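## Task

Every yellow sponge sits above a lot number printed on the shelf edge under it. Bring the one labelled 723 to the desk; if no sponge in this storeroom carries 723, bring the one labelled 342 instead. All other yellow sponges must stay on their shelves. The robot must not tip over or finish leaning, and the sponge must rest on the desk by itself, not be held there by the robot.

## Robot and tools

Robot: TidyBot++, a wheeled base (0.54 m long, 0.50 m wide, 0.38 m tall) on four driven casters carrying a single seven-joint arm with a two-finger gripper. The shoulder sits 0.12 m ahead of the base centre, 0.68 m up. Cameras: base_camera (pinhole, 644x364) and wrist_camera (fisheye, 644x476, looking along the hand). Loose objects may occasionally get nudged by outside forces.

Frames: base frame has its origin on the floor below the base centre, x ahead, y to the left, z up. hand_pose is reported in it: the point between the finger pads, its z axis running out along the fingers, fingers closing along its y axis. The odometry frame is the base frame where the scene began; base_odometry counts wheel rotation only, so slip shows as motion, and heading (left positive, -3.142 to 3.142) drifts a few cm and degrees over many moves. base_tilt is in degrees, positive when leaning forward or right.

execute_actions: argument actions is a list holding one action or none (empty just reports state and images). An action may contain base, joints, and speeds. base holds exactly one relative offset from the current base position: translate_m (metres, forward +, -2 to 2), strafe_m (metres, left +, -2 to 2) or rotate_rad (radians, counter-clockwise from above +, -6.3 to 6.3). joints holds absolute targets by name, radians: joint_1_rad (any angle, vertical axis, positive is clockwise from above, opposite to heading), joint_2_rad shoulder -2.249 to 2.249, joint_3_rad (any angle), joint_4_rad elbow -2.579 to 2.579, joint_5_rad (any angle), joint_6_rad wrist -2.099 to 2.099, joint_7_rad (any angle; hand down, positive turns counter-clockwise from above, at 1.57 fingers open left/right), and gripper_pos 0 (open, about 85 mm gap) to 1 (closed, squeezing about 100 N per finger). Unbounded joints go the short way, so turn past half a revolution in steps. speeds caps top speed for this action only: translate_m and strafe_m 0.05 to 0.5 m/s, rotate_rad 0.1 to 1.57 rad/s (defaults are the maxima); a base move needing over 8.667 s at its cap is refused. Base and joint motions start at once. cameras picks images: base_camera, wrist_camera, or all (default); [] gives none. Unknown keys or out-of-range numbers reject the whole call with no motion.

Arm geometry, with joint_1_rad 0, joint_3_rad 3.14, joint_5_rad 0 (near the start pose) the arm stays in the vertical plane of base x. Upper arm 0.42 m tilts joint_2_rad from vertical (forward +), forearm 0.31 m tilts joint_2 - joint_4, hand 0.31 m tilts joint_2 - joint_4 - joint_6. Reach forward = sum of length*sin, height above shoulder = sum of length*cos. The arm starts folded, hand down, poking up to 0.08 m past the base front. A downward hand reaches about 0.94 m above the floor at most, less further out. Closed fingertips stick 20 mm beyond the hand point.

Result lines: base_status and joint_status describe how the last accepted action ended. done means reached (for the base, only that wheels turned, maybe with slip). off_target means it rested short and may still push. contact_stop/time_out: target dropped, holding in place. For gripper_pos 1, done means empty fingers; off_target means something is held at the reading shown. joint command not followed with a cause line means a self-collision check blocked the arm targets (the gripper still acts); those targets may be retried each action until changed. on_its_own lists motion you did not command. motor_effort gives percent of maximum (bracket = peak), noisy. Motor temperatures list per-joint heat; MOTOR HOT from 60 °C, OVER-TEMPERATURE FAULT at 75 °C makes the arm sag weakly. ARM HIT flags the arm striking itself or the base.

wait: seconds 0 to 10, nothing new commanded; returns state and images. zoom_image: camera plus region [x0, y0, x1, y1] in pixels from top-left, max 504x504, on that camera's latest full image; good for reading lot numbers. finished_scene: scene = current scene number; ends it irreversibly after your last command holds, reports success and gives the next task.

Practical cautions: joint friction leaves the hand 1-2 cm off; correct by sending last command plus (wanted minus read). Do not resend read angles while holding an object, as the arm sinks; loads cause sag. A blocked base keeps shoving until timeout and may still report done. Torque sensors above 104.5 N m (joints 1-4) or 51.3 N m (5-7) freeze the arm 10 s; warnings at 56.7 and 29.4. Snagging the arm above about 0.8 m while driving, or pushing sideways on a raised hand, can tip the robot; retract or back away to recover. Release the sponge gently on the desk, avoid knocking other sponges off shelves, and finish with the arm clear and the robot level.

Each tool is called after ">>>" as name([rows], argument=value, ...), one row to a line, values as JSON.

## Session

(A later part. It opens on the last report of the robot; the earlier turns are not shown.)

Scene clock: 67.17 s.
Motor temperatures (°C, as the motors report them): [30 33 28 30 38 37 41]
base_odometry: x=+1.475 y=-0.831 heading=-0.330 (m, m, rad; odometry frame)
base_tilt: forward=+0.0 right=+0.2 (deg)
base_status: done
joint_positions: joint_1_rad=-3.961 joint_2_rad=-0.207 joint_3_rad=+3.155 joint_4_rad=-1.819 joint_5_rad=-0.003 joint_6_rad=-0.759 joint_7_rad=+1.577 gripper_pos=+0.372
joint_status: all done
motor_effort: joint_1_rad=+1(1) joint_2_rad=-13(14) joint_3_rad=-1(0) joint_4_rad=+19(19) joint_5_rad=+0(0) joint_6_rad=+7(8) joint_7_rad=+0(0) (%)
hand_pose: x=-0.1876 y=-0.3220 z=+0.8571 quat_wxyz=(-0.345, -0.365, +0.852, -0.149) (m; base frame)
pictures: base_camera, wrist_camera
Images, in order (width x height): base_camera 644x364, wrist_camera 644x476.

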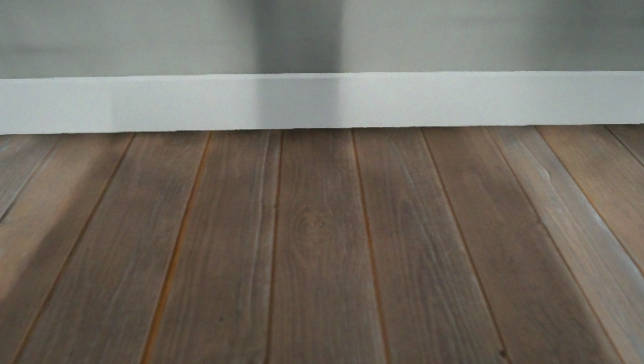

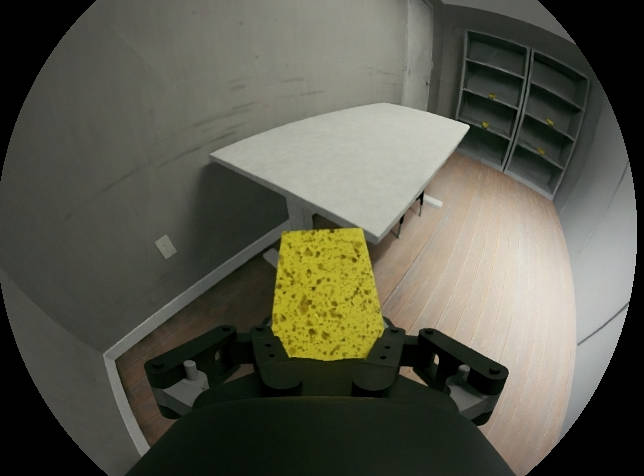

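>>> execute_actions([
  {"base":{"translate_m":-0.2},"joints":{"joint_2_rad":0.45,"joint_4_rad":-0.66,"joint_6_rad":-0.93}},
], cameras=["wrist_camera"])

>>> execute_actions([
  {"joints":{"joint_2_rad":0.74}},
], cameras=["wrist_camera"])

Scene clock: 69.77 s.
Motor temperatures (°C, as the motors report them): [30 33 28 30 38 37 41]
base_odometry: x=+1.285 y=-0.766 heading=-0.329 (m, m, rad; odometry frame)
base_tilt: forward=+0.0 right=+0.2 (deg)
base_status: done
joint_positions: joint_1_rad=-3.962 joint_2_rad=+0.440 joint_3_rad=+3.155 joint_4_rad=-0.682 joint_5_rad=-0.002 joint_6_rad=-0.908 joint_7_rad=+1.577 gripper_pos=+0.372
joint_status: all done
motor_effort: joint_1_rad=+0(1) joint_2_rad=-36(36) joint_3_rad=-1(3) joint_4_rad=+18(19) joint_5_rad=+0(1) joint_6_rad=+8(8) joint_7_rad=+0(1) (%)
hand_pose: x=-0.3901 y=-0.5395 z=+1.0609 quat_wxyz=(-0.486, -0.338, +0.779, -0.205) (m; base frame)
pictures: wrist_camera
Images, in order (width x height): wrist_camera 644x476.

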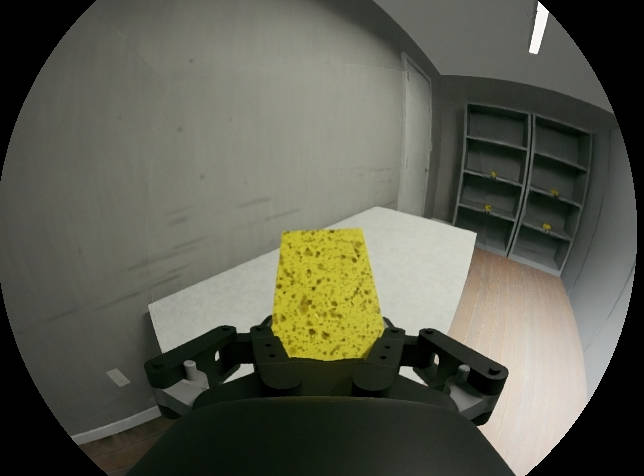

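Scene clock: 71.57 s.
Motor temperatures (°C, as the motors report them): [30 33 28 31 38 37 41]
base_odometry: x=+1.285 y=-0.766 heading=-0.329 (m, m, rad; odometry frame)
base_tilt: forward=-0.1 right=+0.2 (deg)
base_status: not commanded
joint_positions: joint_1_rad=-3.962 joint_2_rad=+0.743 joint_3_rad=+3.155 joint_4_rad=-0.672 joint_5_rad=-0.002 joint_6_rad=-0.912 joint_7_rad=+1.577 gripper_pos=+0.372
joint_status: all done
motor_effort: joint_1_rad=+1(0) joint_2_rad=-45(53) joint_3_rad=-1(1) joint_4_rad=+19(21) joint_5_rad=+0(0) joint_6_rad=+7(8) joint_7_rad=-1(0) (%)
hand_pose: x=-0.4447 y=-0.5982 z=+0.8268 quat_wxyz=(-0.366, -0.366, +0.842, -0.153) (m; base frame)
pictures: wrist_camera
Images, in order (width x height): wrist_camera 644x476.

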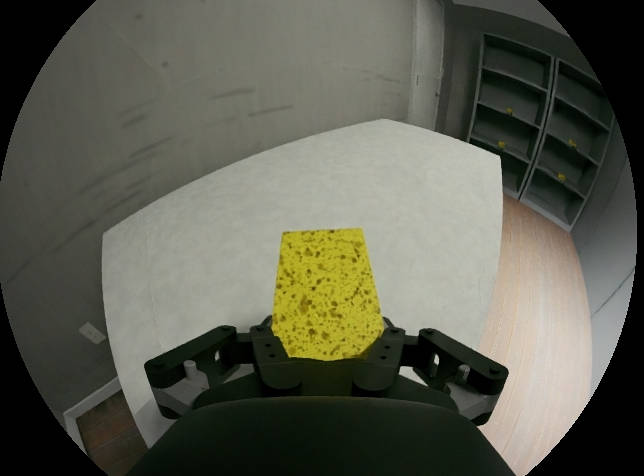

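>>> execute_actions([
  {"joints":{"joint_2_rad":0.82,"joint_6_rad":-0.86}},
], cameras=["wrist_camera"])

>>> execute_actions([
  {"joints":{"joint_2_rad":0.855}},
], cameras=["wrist_camera"])

Scene clock: 72.70 s.
Motor temperatures (°C, as the motors report them): [30 33 28 31 38 37 41]
base_odometry: x=+1.285 y=-0.766 heading=-0.329 (m, m, rad; odometry frame)
base_tilt: forward=+0.0 right=+0.2 (deg)
base_status: not commanded
joint_positions: joint_1_rad=-3.962 joint_2_rad=+0.824 joint_3_rad=+3.155 joint_4_rad=-0.672 joint_5_rad=-0.002 joint_6_rad=-0.882 joint_7_rad=+1.577 gripper_pos=+0.372
joint_status: all done
motor_effort: joint_1_rad=+1(0) joint_2_rad=-48(51) joint_3_rad=-1(1) joint_4_rad=+18(20) joint_5_rad=+0(0) joint_6_rad=+7(7) joint_7_rad=-1(0) (%)
hand_pose: x=-0.4555 y=-0.6096 z=+0.7666 quat_wxyz=(-0.344, -0.370, +0.851, -0.143) (m; base frame)
pictures: wrist_camera
Images, in order (width x height): wrist_camera 644x476.

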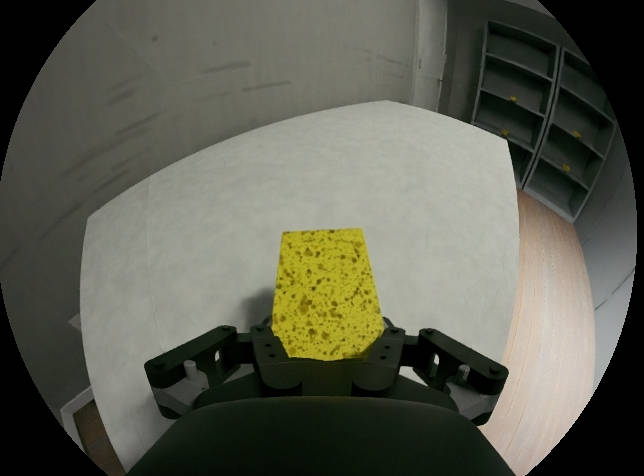

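Scene clock: 73.50 s.
Motor temperatures (°C, as the motors report them): [30 33 28 31 38 37 41]
base_odometry: x=+1.285 y=-0.766 heading=-0.329 (m, m, rad; odometry frame)
base_tilt: forward=+0.0 right=+0.2 (deg)
base_status: not commanded
joint_positions: joint_1_rad=-3.962 joint_2_rad=+0.849 joint_3_rad=+3.155 joint_4_rad=-0.672 joint_5_rad=-0.002 joint_6_rad=-0.882 joint_7_rad=+1.577 gripper_pos=+0.372
joint_status: all done
motor_effort: joint_1_rad=+1(0) joint_2_rad=-49(49) joint_3_rad=-1(1) joint_4_rad=+19(19) joint_5_rad=+0(0) joint_6_rad=+7(7) joint_7_rad=-1(1) (%)
hand_pose: x=-0.4567 y=-0.6110 z=+0.7453 quat_wxyz=(-0.333, -0.372, +0.855, -0.138) (m; base frame)
pictures: wrist_camera
Images, in order (width x height): wrist_camera 644x476.

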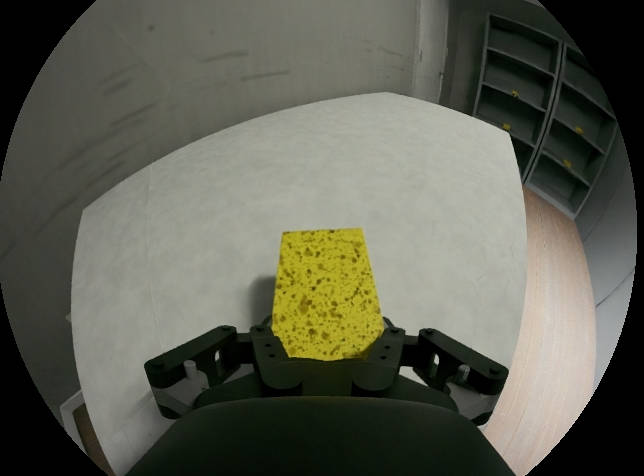

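>>> execute_actions([
  {"joints":{"joint_2_rad":0.895,"joint_6_rad":-0.81}},
], cameras=["wrist_camera"])

Scene clock: 74.30 s.
Motor temperatures (°C, as the motors report them): [30 33 28 31 38 37 41]
base_odometry: x=+1.285 y=-0.766 heading=-0.329 (m, m, rad; odometry frame)
base_tilt: forward=+0.0 right=+0.2 (deg)
base_status: not commanded
joint_positions: joint_1_rad=-3.962 joint_2_rad=+0.877 joint_3_rad=+3.155 joint_4_rad=-0.671 joint_5_rad=-0.002 joint_6_rad=-0.827 joint_7_rad=+1.577 gripper_pos=+0.372
joint_status: all done
motor_effort: joint_1_rad=+0(1) joint_2_rad=-46(49) joint_3_rad=-1(2) joint_4_rad=+17(18) joint_5_rad=+0(0) joint_6_rad=+5(7) joint_7_rad=+1(1) (%)
hand_pose: x=-0.4666 y=-0.6216 z=+0.7342 quat_wxyz=(-0.346, -0.370, +0.850, -0.144) (m; base frame)
pictures: wrist_camera
Images, in order (width x height): wrist_camera 644x476.

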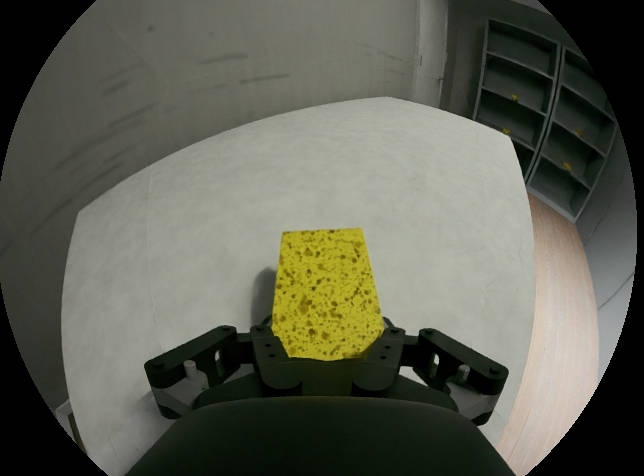

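Contact. Release.

>>> execute_actions([
  {"joints":{"gripper_pos":0}},
], cameras=[])

>>> execute_actions([
  {"joints":{"joint_2_rad":0.75}},
], cameras=["wrist_camera"])

Scene clock: 75.47 s.
Motor temperatures (°C, as the motors report them): [30 33 28 31 38 37 41]
base_odometry: x=+1.285 y=-0.766 heading=-0.329 (m, m, rad; odometry frame)
base_tilt: forward=-0.1 right=+0.2 (deg)
base_status: not commanded
joint_positions: joint_1_rad=-3.962 joint_2_rad=+0.885 joint_3_rad=+3.155 joint_4_rad=-0.671 joint_5_rad=-0.002 joint_6_rad=-0.827 joint_7_rad=+1.577 gripper_pos=+0.000
joint_status: all done
motor_effort: joint_1_rad=+0(1) joint_2_rad=-49(50) joint_3_rad=-1(1) joint_4_rad=+18(18) joint_5_rad=+1(0) joint_6_rad=+6(7) joint_7_rad=+0(0) (%)
hand_pose: x=-0.4669 y=-0.6219 z=+0.7275 quat_wxyz=(-0.342, -0.371, +0.851, -0.142) (m; base frame)
pictures: none
No camera images: the call's "cameras" was empty. Leave "cameras" out to get every camera's image.

Scene clock: 76.93 s.
Motor temperatures (°C, as the motors report them): [30 33 28 31 38 37 41]
base_odometry: x=+1.285 y=-0.766 heading=-0.329 (m, m, rad; odometry frame)
base_tilt: forward=+0.0 right=+0.2 (deg)
base_status: not commanded
joint_positions: joint_1_rad=-3.962 joint_2_rad=+0.745 joint_3_rad=+3.155 joint_4_rad=-0.667 joint_5_rad=-0.002 joint_6_rad=-0.827 joint_7_rad=+1.577 gripper_pos=+0.000
joint_status: all done
motor_effort: joint_1_rad=+1(1) joint_2_rad=-46(53) joint_3_rad=-1(1) joint_4_rad=+19(20) joint_5_rad=+0(0) joint_6_rad=+7(8) joint_7_rad=+1(0) (%)
hand_pose: x=-0.4572 y=-0.6115 z=+0.8481 quat_wxyz=(-0.403, -0.359, +0.825, -0.168) (m; base frame)
pictures: wrist_camera
Images, in order (width x height): wrist_camera 644x476.

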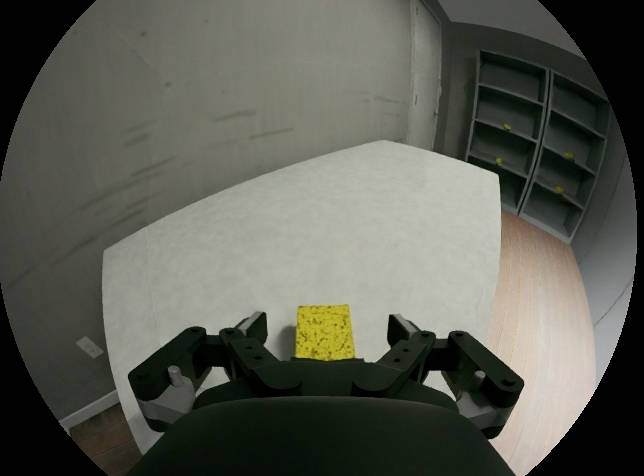

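>>> finished_scene(scene=1)

The scene is finished: the task was done.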